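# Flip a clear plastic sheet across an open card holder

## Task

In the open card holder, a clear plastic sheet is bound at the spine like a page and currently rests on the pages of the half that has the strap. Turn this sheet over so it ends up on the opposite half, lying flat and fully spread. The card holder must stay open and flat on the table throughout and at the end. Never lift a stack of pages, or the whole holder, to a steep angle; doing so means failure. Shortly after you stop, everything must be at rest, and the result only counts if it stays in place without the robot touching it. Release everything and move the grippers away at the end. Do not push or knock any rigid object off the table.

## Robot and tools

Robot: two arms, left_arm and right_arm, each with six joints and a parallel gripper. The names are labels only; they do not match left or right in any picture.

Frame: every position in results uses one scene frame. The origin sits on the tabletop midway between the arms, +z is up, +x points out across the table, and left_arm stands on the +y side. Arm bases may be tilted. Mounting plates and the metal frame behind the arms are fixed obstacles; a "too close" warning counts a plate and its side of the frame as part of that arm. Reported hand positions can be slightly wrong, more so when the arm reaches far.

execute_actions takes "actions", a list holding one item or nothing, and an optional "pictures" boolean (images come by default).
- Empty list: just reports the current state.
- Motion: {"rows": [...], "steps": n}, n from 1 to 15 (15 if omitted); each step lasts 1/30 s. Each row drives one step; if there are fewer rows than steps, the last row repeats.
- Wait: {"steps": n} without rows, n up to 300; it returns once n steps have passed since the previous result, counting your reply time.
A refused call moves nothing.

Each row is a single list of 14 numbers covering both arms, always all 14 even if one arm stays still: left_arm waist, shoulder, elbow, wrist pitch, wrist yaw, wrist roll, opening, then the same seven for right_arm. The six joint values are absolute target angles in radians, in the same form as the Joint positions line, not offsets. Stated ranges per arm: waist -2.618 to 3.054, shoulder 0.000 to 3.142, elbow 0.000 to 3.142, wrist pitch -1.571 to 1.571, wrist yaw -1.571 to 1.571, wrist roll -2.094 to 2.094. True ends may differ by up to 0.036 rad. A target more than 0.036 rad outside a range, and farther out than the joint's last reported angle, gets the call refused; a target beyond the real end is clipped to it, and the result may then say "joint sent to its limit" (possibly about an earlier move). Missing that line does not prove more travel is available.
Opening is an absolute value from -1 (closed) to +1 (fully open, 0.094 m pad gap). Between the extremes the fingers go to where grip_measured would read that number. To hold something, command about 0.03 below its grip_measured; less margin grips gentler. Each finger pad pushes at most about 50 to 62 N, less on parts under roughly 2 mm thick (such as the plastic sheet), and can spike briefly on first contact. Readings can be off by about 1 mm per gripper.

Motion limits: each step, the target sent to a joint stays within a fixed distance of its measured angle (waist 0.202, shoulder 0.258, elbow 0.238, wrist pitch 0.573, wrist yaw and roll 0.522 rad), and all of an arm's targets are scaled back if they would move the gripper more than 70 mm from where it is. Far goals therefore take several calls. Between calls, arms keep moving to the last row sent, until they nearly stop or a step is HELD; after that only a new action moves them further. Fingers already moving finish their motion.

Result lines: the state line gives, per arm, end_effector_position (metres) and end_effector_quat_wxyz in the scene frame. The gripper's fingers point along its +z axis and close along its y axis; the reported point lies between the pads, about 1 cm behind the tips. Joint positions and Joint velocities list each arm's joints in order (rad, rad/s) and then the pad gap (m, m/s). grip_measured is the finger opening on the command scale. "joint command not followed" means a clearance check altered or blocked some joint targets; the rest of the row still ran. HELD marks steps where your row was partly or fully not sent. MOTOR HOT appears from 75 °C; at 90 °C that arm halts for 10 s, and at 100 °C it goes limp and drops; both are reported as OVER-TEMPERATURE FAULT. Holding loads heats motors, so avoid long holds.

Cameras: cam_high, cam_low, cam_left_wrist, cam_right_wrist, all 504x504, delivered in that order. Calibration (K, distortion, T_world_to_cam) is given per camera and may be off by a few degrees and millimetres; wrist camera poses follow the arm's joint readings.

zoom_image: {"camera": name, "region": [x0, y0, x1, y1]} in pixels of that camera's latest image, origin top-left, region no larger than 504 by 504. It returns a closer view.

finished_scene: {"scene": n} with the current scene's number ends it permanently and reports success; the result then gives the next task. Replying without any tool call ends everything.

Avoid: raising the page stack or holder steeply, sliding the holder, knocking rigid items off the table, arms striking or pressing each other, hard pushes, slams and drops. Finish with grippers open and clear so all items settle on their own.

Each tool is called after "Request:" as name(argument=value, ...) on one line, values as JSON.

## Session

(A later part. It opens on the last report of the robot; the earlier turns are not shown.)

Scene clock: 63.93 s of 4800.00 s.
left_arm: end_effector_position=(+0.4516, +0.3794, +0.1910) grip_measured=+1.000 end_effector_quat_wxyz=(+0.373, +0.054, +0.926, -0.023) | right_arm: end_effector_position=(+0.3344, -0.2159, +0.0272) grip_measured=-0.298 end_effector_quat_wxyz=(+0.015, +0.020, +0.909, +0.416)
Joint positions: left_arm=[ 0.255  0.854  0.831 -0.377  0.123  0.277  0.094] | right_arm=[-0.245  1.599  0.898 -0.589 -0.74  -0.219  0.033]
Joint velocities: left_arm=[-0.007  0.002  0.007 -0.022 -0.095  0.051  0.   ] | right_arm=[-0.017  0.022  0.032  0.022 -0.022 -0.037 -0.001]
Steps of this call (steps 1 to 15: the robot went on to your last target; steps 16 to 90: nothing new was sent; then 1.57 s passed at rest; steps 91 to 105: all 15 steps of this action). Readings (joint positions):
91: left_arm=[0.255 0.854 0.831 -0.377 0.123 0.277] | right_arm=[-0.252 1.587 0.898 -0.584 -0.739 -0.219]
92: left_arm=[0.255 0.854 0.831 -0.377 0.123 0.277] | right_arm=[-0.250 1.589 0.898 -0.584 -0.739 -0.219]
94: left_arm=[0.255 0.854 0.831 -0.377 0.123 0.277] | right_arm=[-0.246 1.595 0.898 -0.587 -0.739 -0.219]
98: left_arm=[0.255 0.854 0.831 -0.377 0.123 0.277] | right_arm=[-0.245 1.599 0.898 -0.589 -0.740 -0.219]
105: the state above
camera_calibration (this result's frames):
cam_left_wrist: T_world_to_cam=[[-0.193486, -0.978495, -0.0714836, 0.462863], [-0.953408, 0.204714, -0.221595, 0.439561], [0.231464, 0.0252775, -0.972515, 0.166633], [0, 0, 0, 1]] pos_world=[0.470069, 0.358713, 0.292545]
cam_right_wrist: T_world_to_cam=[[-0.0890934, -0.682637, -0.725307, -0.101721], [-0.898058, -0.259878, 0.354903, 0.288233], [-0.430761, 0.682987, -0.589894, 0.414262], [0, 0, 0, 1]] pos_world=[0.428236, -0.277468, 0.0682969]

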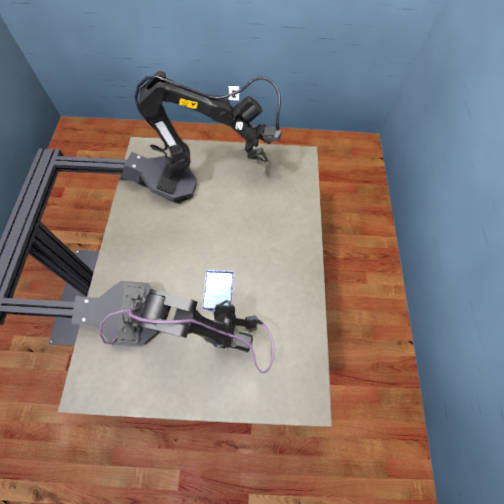

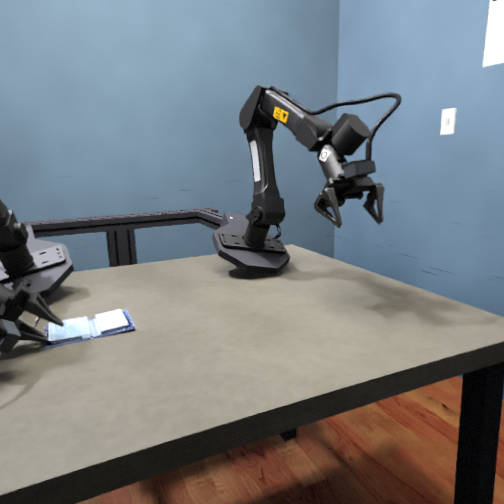

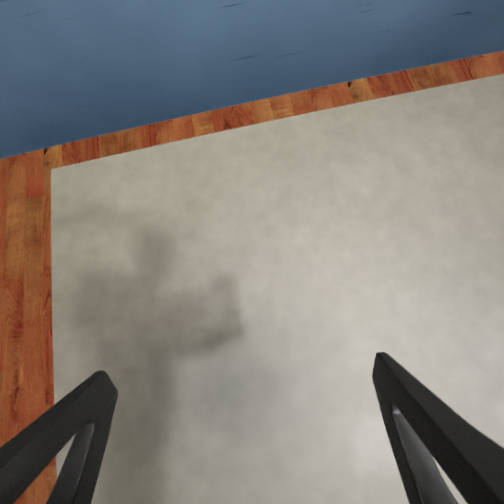

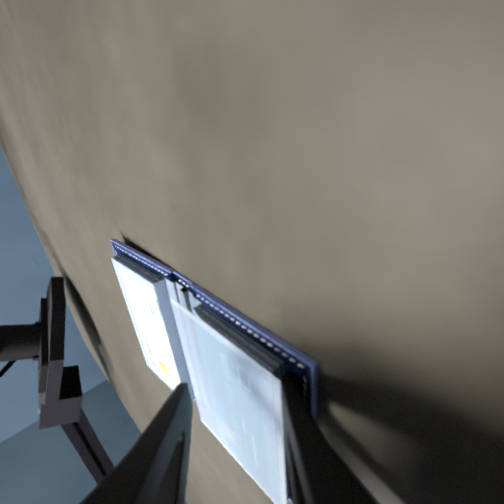

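Probably under the edge. Lift with slight closing.

Request:
execute_actions(actions=[{"rows":[[0.255,0.854,0.831,-0.375,0.124,0.277,1,-0.236,1.59,0.9,-0.62,-0.75,-0.23,-0.36],[0.255,0.854,0.831,-0.375,0.124,0.277,1,-0.236,1.57,0.9,-0.64,-0.75,-0.23,-0.42],[0.255,0.854,0.831,-0.375,0.124,0.277,1,-0.236,1.56,0.9,-0.65,-0.75,-0.23,-0.48]]}])

Request:
zoom_image(camera="cam_low", region=[0,280,150,370])

Scene clock: 69.00 s of 4800.00 s.
left_arm: end_effector_position=(+0.4516, +0.3794, +0.1910) grip_measured=+1.000 end_effector_quat_wxyz=(+0.373, +0.054, +0.926, -0.023) | right_arm: end_effector_position=(+0.3277, -0.2154, +0.0343) grip_measured=-0.478 end_effector_quat_wxyz=(+0.002, +0.024, +0.908, +0.418)
Joint positions: left_arm=[ 0.255  0.854  0.831 -0.377  0.123  0.277  0.094] | right_arm=[-0.245  1.576  0.898 -0.64  -0.74  -0.219  0.025]
Joint velocities: left_arm=[ 0.002  0.002  0.002  0.022 -0.051 -0.007  0.   ] | right_arm=[-0.007 -0.002  0.002 -0.066 -0.007 -0.037  0.   ]
Steps of this call (steps 1 to 15: the robot went on to your last target; steps 16 to 90: nothing new was sent; then 1.57 s passed at rest; steps 91 to 105: all 15 steps of this action). Readings (joint positions):
91: left_arm=[0.255 0.854 0.831 -0.377 0.123 0.277] | right_arm=[-0.245 1.599 0.898 -0.590 -0.740 -0.219]
92: left_arm=[0.255 0.854 0.831 -0.377 0.123 0.277] | right_arm=[-0.245 1.598 0.898 -0.594 -0.740 -0.219]
94: left_arm=[0.255 0.854 0.831 -0.377 0.123 0.277] | right_arm=[-0.245 1.591 0.898 -0.612 -0.740 -0.219]
98: left_arm=[0.255 0.854 0.831 -0.377 0.123 0.277] | right_arm=[-0.245 1.577 0.898 -0.630 -0.740 -0.219]
105: the state above
camera_calibration (this result's frames):
cam_left_wrist: T_world_to_cam=[[-0.193486, -0.978495, -0.0714836, 0.462863], [-0.953408, 0.204714, -0.221595, 0.439561], [0.231464, 0.0252775, -0.972515, 0.166633], [0, 0, 0, 1]] pos_world=[0.470069, 0.358713, 0.292545]
cam_right_wrist: T_world_to_cam=[[-0.106997, -0.679244, -0.726071, -0.0901598], [-0.887121, -0.264534, 0.378203, 0.2745], [-0.448963, 0.68458, -0.574268, 0.421018], [0, 0, 0, 1]] pos_world=[0.42289, -0.276846, 0.0724978]

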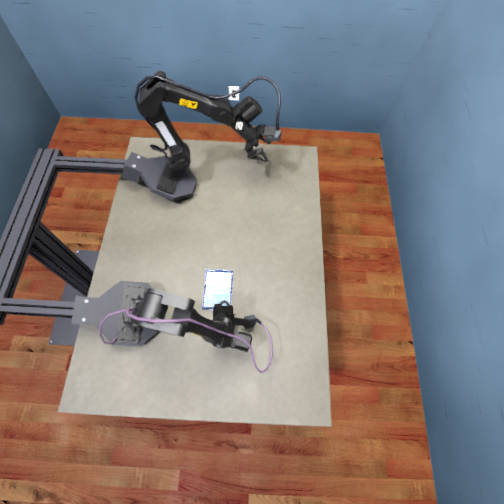

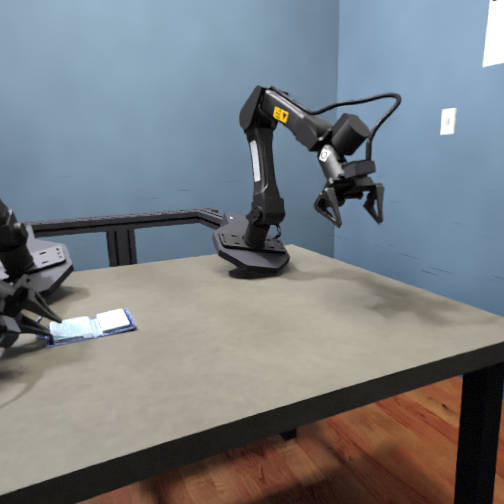

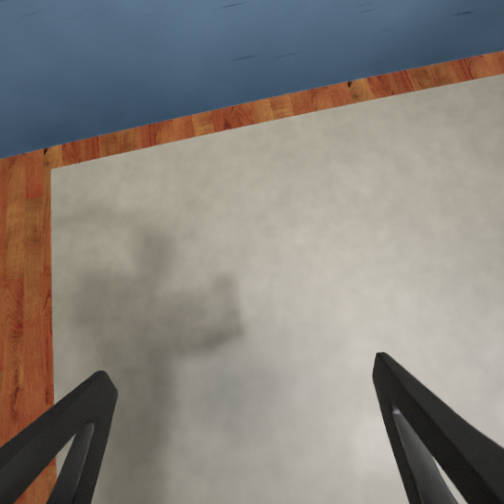

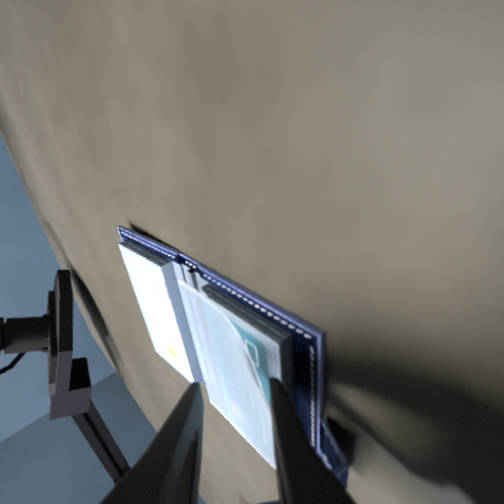

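Region (0, 280, 150, 370) of cam_low's 504x504 image, scaled by 3.360, with more detail than that image has; it fills the top 302 rows of this view, and the rest is white.

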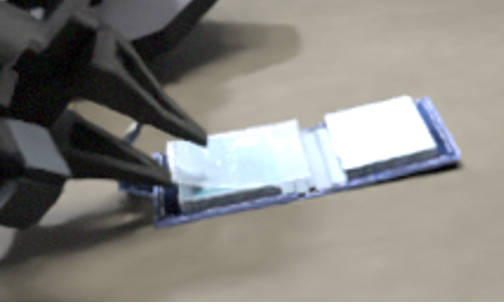

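Lifted. Advance by waist.

Request:
execute_actions(actions=[{"rows":[[0.255,0.854,0.831,-0.375,0.124,0.277,1,-0.22,1.57,0.9,-0.65,-0.75,-0.23,-0.48],[0.255,0.854,0.831,-0.375,0.124,0.277,1,-0.21,1.57,0.9,-0.65,-0.75,-0.23,-0.48],[0.255,0.854,0.831,-0.375,0.124,0.277,1,-0.195,1.57,0.9,-0.65,-0.75,-0.23,-0.48]]}])

Request:
zoom_image(camera="cam_low", region=[0,280,150,370])

Scene clock: 74.93 s of 4800.00 s.
left_arm: end_effector_position=(+0.4516, +0.3794, +0.1910) grip_measured=+1.000 end_effector_quat_wxyz=(+0.373, +0.054, +0.926, -0.023) | right_arm: end_effector_position=(+0.3250, -0.2015, +0.0382) grip_measured=-0.478 end_effector_quat_wxyz=(-0.004, +0.004, +0.905, +0.426)
Joint positions: left_arm=[ 0.255  0.854  0.831 -0.377  0.123  0.277  0.094] | right_arm=[-0.2    1.576  0.898 -0.641 -0.739 -0.22   0.025]
Joint velocities: left_arm=[-0.012 -0.002  0.002 -0.007  0.022  0.007  0.   ] | right_arm=[-0.012 -0.012  0.007  0.007  0.037 -0.007  0.   ]
Steps of this call (steps 1 to 15: the robot went on to your last target; steps 16 to 90: nothing new was sent; then 2.43 s passed at rest; steps 91 to 105: all 15 steps of this action). Readings (joint positions):
91: left_arm=[0.255 0.854 0.831 -0.377 0.123 0.277] | right_arm=[-0.243 1.576 0.898 -0.640 -0.740 -0.219]
92: left_arm=[0.255 0.854 0.831 -0.377 0.123 0.277] | right_arm=[-0.239 1.576 0.898 -0.640 -0.740 -0.219]
94: left_arm=[0.255 0.854 0.831 -0.377 0.123 0.277] | right_arm=[-0.220 1.576 0.898 -0.640 -0.739 -0.219]
98: left_arm=[0.255 0.854 0.831 -0.377 0.123 0.277] | right_arm=[-0.200 1.576 0.898 -0.641 -0.739 -0.220]
105: the state above
camera_calibration (this result's frames):
cam_left_wrist: T_world_to_cam=[[-0.193486, -0.978495, -0.0714836, 0.462863], [-0.953408, 0.204714, -0.221595, 0.439561], [0.231464, 0.0252775, -0.972515, 0.166633], [0, 0, 0, 1]] pos_world=[0.470069, 0.358713, 0.292545]
cam_right_wrist: T_world_to_cam=[[-0.07422, -0.67005, -0.738596, -0.086569], [-0.877964, -0.307341, 0.367042, 0.263136], [-0.472937, 0.675703, -0.565469, 0.418195], [0, 0, 0, 1]] pos_world=[0.422379, -0.259709, 0.0759551]

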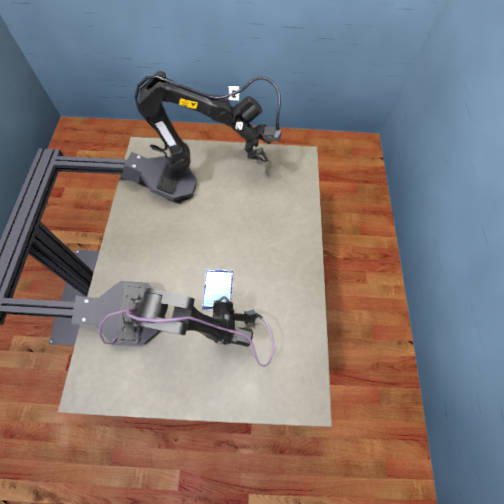

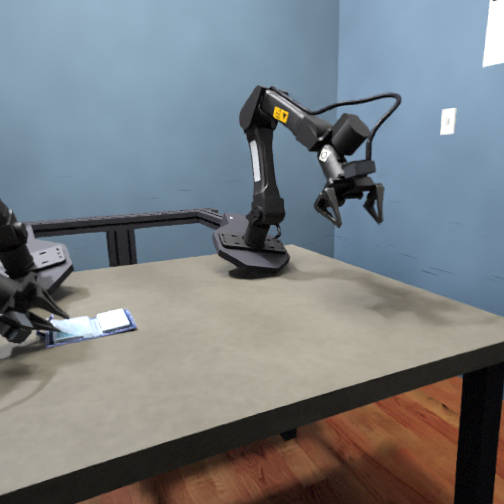

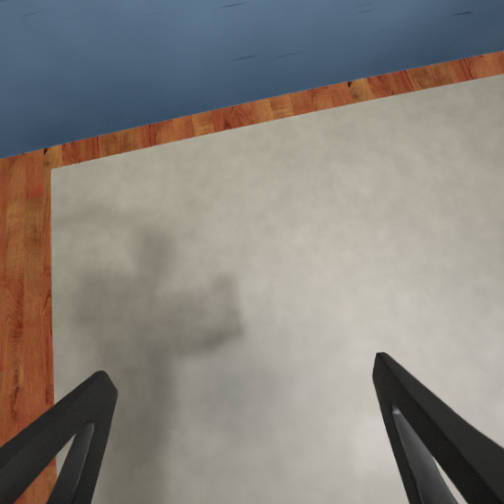

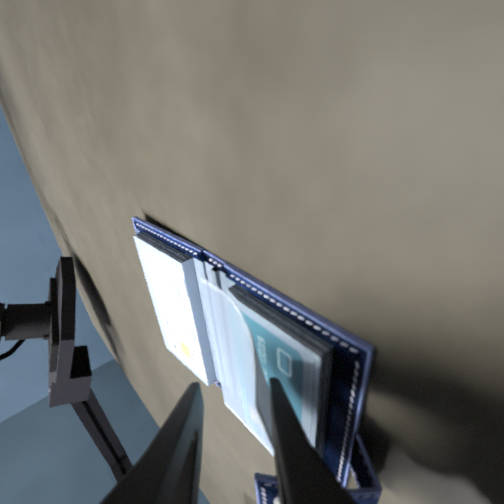

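Region (0, 280, 150, 370) of cam_low's 504x504 image, scaled by 3.360, with more detail than that image has; it fills the top 302 rows of this view, and the rest is white.

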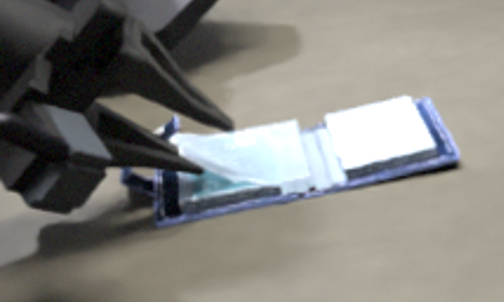

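Request:
execute_actions(actions=[{"rows":[[0.255,0.854,0.831,-0.375,0.124,0.277,1,-0.16,1.55,0.9,-0.65,-0.68,-0.2,-0.48],[0.255,0.854,0.831,-0.375,0.124,0.277,1,-0.13,1.54,0.9,-0.65,-0.64,-0.17,-0.48],[0.255,0.854,0.831,-0.375,0.124,0.277,1,-0.1,1.53,0.9,-0.65,-0.6,-0.14,-0.48],[0.255,0.854,0.831,-0.375,0.124,0.277,1,-0.07,1.52,0.9,-0.65,-0.56,-0.1,-0.48],[0.255,0.854,0.831,-0.375,0.124,0.277,1,-0.04,1.51,0.9,-0.63,-0.52,-0.06,-0.48],[0.255,0.854,0.831,-0.375,0.124,0.277,1,-0.01,1.5,0.9,-0.62,-0.5,-0.03,-0.48],[0.255,0.854,0.831,-0.375,0.124,0.277,1,0.03,1.5,0.9,-0.6,-0.5,0,-0.48]]}])

Request:
zoom_image(camera="cam_low", region=[0,260,180,370])

Scene clock: 85.03 s of 4800.00 s.
left_arm: end_effector_position=(+0.4516, +0.3794, +0.1910) grip_measured=+1.000 end_effector_quat_wxyz=(+0.373, +0.054, +0.926, -0.023) | right_arm: end_effector_position=(+0.3171, -0.1625, +0.0463) grip_measured=-0.478 end_effector_quat_wxyz=(-0.033, -0.026, +0.932, +0.359)
Joint positions: left_arm=[ 0.255  0.854  0.831 -0.377  0.123  0.277  0.094] | right_arm=[ 0.032  1.514  0.898 -0.616 -0.517 -0.018  0.025]
Joint velocities: left_arm=[-0.022  0.012 -0.007 -0.051  0.022 -0.037  0.   ] | right_arm=[0.032 0.002 0.012 0.066 0.11  0.095 0.   ]
Steps of this call (steps 1 to 15: the robot went on to your last target; steps 16 to 90: nothing new was sent; then 6.60 s passed at rest; steps 91 to 105: all 15 steps of this action). Readings (joint positions):
91: left_arm=[0.255 0.854 0.831 -0.377 0.123 0.277] | right_arm=[-0.196 1.576 0.898 -0.641 -0.730 -0.217]
92: left_arm=[0.255 0.854 0.831 -0.377 0.123 0.277] | right_arm=[-0.186 1.573 0.898 -0.641 -0.712 -0.209]
94: left_arm=[0.255 0.854 0.831 -0.377 0.123 0.277] | right_arm=[-0.140 1.562 0.898 -0.642 -0.662 -0.179]
98: left_arm=[0.255 0.854 0.831 -0.377 0.123 0.277] | right_arm=[-0.010 1.524 0.898 -0.631 -0.568 -0.087]
105: the state above
camera_calibration (this result's frames):
cam_left_wrist: T_world_to_cam=[[-0.193486, -0.978495, -0.0714836, 0.462863], [-0.953408, 0.204714, -0.221595, 0.439561], [0.231464, 0.0252775, -0.972515, 0.166633], [0, 0, 0, 1]] pos_world=[0.470069, 0.358713, 0.292545]
cam_right_wrist: T_world_to_cam=[[-0.0345966, -0.773644, -0.632675, -0.0893179], [-0.841839, -0.318619, 0.435647, 0.248776], [-0.538618, 0.547683, -0.640261, 0.39616], [0, 0, 0, 1]] pos_world=[0.419718, -0.206806, 0.0887582]

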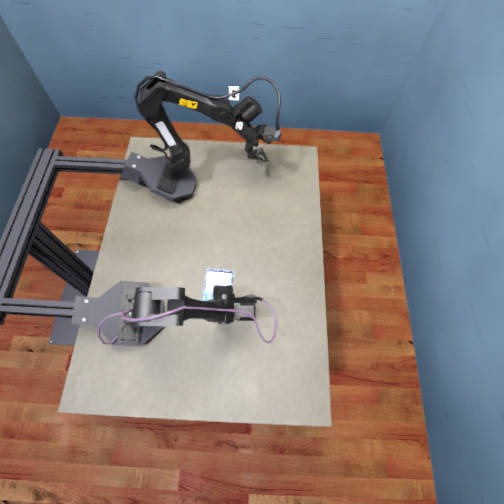

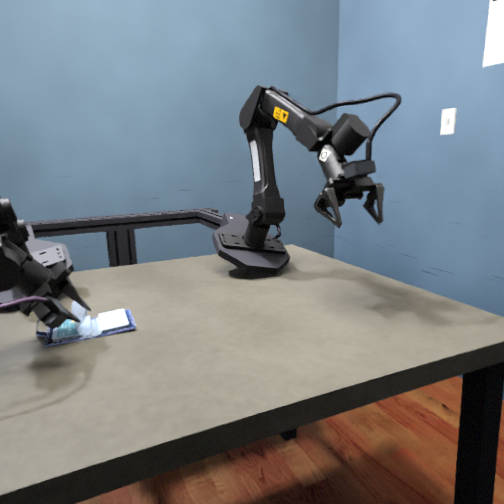

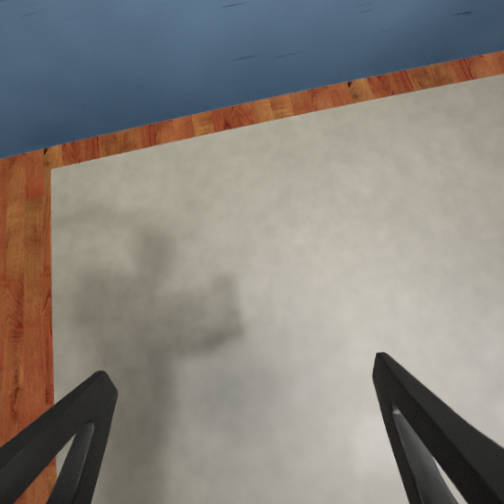

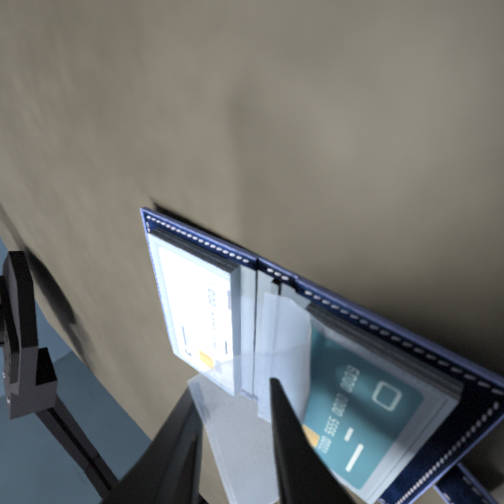

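Region (0, 260, 180, 370) of cam_low's 504x504 image, scaled by 2.800, with more detail than that image has.

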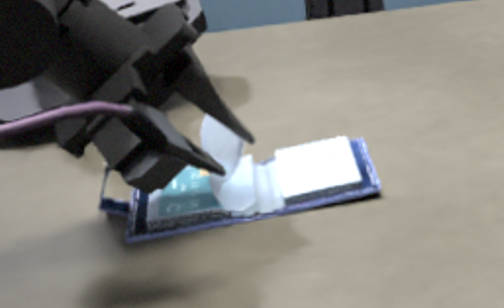

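Request:
execute_actions(actions=[{"rows":[[0.255,0.854,0.831,-0.375,0.124,0.277,1,0.08,1.5,0.9,-0.6,-0.43,0.05,-0.48],[0.255,0.854,0.831,-0.375,0.124,0.277,1,0.13,1.5,0.9,-0.6,-0.39,0.1,-0.45],[0.255,0.854,0.831,-0.375,0.124,0.277,1,0.18,1.5,0.9,-0.6,-0.35,0.15,-0.4],[0.255,0.854,0.831,-0.375,0.124,0.277,1,0.23,1.5,0.9,-0.6,-0.31,0.2,-0.35],[0.255,0.854,0.831,-0.375,0.124,0.277,1,0.28,1.5,0.9,-0.6,-0.27,0.25,-0.3],[0.255,0.854,0.831,-0.375,0.124,0.277,1,0.33,1.5,0.9,-0.6,-0.23,0.3,-0.25],[0.255,0.854,0.831,-0.375,0.124,0.277,1,0.38,1.5,0.9,-0.58,-0.2,0.33,-0.2]]}])

Scene clock: 95.83 s of 4800.00 s.
left_arm: end_effector_position=(+0.4516, +0.3794, +0.1910) grip_measured=+1.000 end_effector_quat_wxyz=(+0.373, +0.054, +0.926, -0.023) | right_arm: end_effector_position=(+0.2875, -0.1019, +0.0542) grip_measured=-0.202 end_effector_quat_wxyz=(-0.065, -0.040, +0.959, +0.274)
Joint positions: left_arm=[ 0.255  0.854  0.831 -0.377  0.123  0.277  0.094] | right_arm=[ 0.384  1.514  0.898 -0.592 -0.229  0.304  0.037]
Joint velocities: left_arm=[-0.012  0.007  0.002 -0.051  0.037  0.081  0.   ] | right_arm=[-0.022 -0.002 -0.007 -0.066  0.183  0.168 -0.001]
Steps of this call (steps 1 to 30: the robot went on to your last target; steps 31 to 90: nothing new was sent; then 7.30 s passed at rest; steps 91 to 105: all 15 steps of this action). Readings (joint positions):
91: left_arm=[0.255 0.854 0.831 -0.377 0.123 0.277] | right_arm=[0.037 1.514 0.898 -0.612 -0.489 0.007]
92: left_arm=[0.255 0.854 0.831 -0.377 0.123 0.277] | right_arm=[0.051 1.514 0.898 -0.611 -0.468 0.023]
94: left_arm=[0.255 0.854 0.831 -0.377 0.123 0.277] | right_arm=[0.121 1.514 0.898 -0.608 -0.413 0.075]
98: left_arm=[0.255 0.854 0.831 -0.377 0.123 0.277] | right_arm=[0.329 1.514 0.898 -0.598 -0.304 0.209]
105: the state above
camera_calibration (this result's frames):
cam_left_wrist: T_world_to_cam=[[-0.193486, -0.978495, -0.0714836, 0.462863], [-0.953408, 0.204714, -0.221595, 0.439561], [0.231464, 0.0252775, -0.972515, 0.166633], [0, 0, 0, 1]] pos_world=[0.470069, 0.358713, 0.292545]
cam_right_wrist: T_world_to_cam=[[-0.0155378, -0.874518, -0.484744, -0.0622166], [-0.804335, -0.277063, 0.525625, 0.228217], [-0.593973, 0.398064, -0.6991, 0.355917], [0, 0, 0, 1]] pos_world=[0.394001, -0.132857, 0.0987057]

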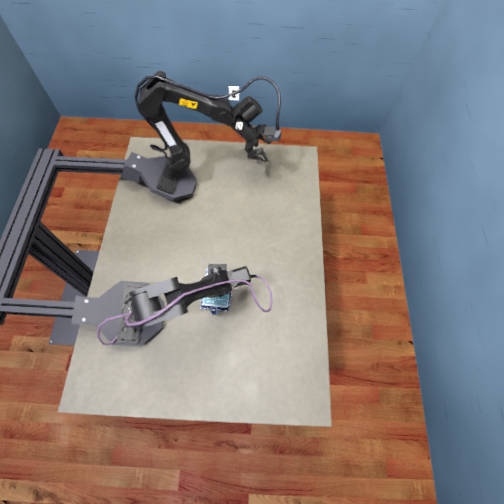

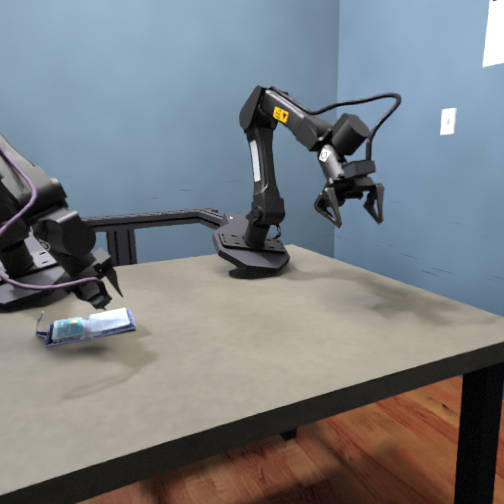

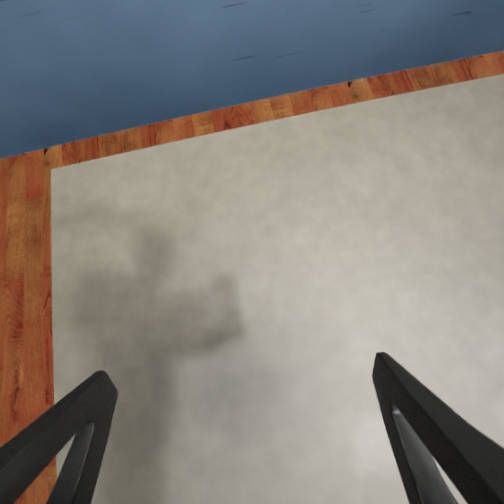

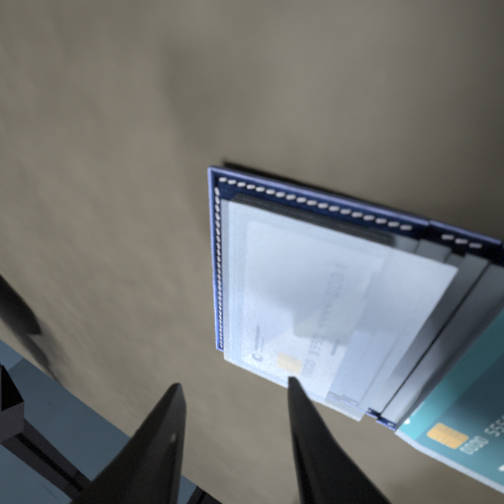

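Request:
execute_actions(actions=[{"rows":[[0.255,0.854,0.831,-0.375,0.124,0.277,1,0.3,1.0,0.9,-0.7,-0.2,0.33,-0.2]]}])

Scene clock: 98.93 s of 4800.00 s.
left_arm: end_effector_position=(+0.4516, +0.3794, +0.1910) grip_measured=+1.000 end_effector_quat_wxyz=(+0.373, +0.054, +0.926, -0.023) | right_arm: end_effector_position=(+0.3414, -0.1673, +0.1874) grip_measured=-0.202 end_effector_quat_wxyz=(+0.158, +0.027, +0.938, +0.309)
Joint positions: left_arm=[ 0.255  0.854  0.831 -0.377  0.123  0.277  0.094] | right_arm=[ 0.297  0.986  0.914 -0.674 -0.196  0.33   0.037]
Joint velocities: left_arm=[-0.007 -0.007 -0.012 -0.051  0.022  0.051  0.   ] | right_arm=[-0.012  0.051  0.007 -0.037 -0.066 -0.037  0.001]
Steps of this call (steps 1 to 30: the robot went on to your last target; steps 31 to 78: nothing new was sent; steps 79 to 93: all 15 steps of this action). Readings (joint positions):
79: left_arm=[0.255 0.854 0.831 -0.377 0.123 0.277] | right_arm=[0.375 1.494 0.896 -0.595 -0.206 0.329]
80: left_arm=[0.255 0.854 0.831 -0.377 0.123 0.277] | right_arm=[0.356 1.445 0.888 -0.620 -0.207 0.329]
82: left_arm=[0.255 0.854 0.831 -0.377 0.123 0.277] | right_arm=[0.312 1.296 0.885 -0.658 -0.201 0.330]
86: left_arm=[0.255 0.854 0.831 -0.377 0.123 0.277] | right_arm=[0.297 1.009 0.901 -0.660 -0.196 0.330]
93: the state above
camera_calibration (this result's frames):
cam_left_wrist: T_world_to_cam=[[-0.193486, -0.978495, -0.0714836, 0.462863], [-0.953408, 0.204714, -0.221595, 0.439561], [0.231464, 0.0252775, -0.972515, 0.166633], [0, 0, 0, 1]] pos_world=[0.470069, 0.358713, 0.292545]
cam_right_wrist: T_world_to_cam=[[-0.0276485, -0.821924, -0.568926, -0.0252661], [-0.985125, -0.0741595, 0.155013, 0.348541], [-0.1696, 0.564749, -0.807647, 0.410469], [0, 0, 0, 1]] pos_world=[0.412273, -0.226731, 0.263111]

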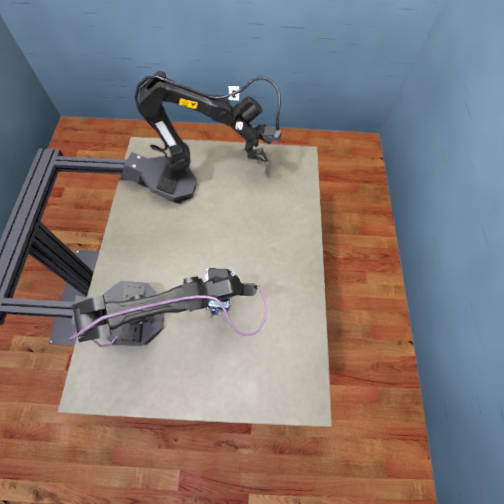

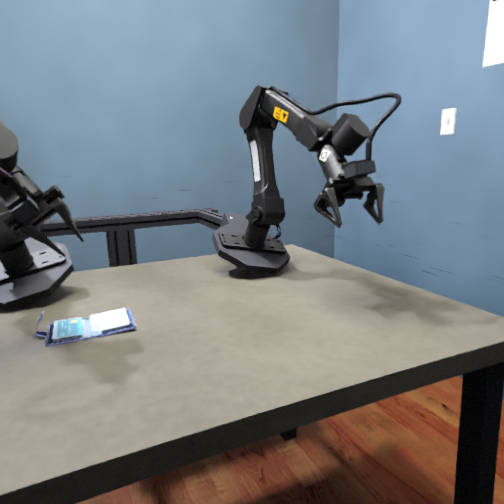

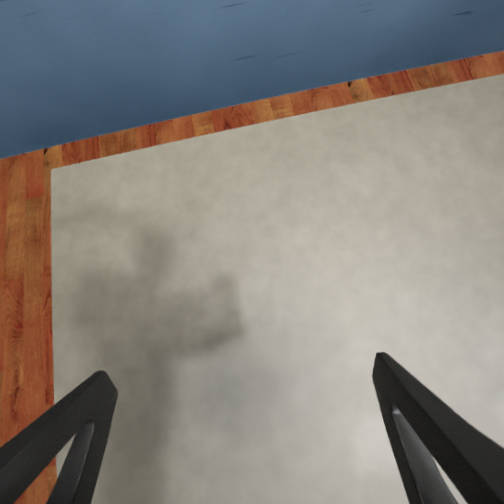

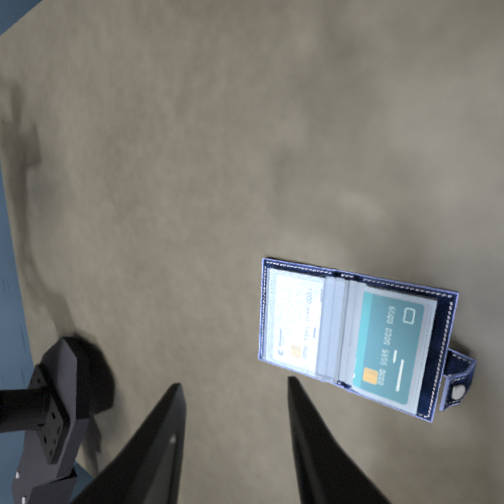

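Request:
finished_scene(scene=1)

The scene is finished: the task was done.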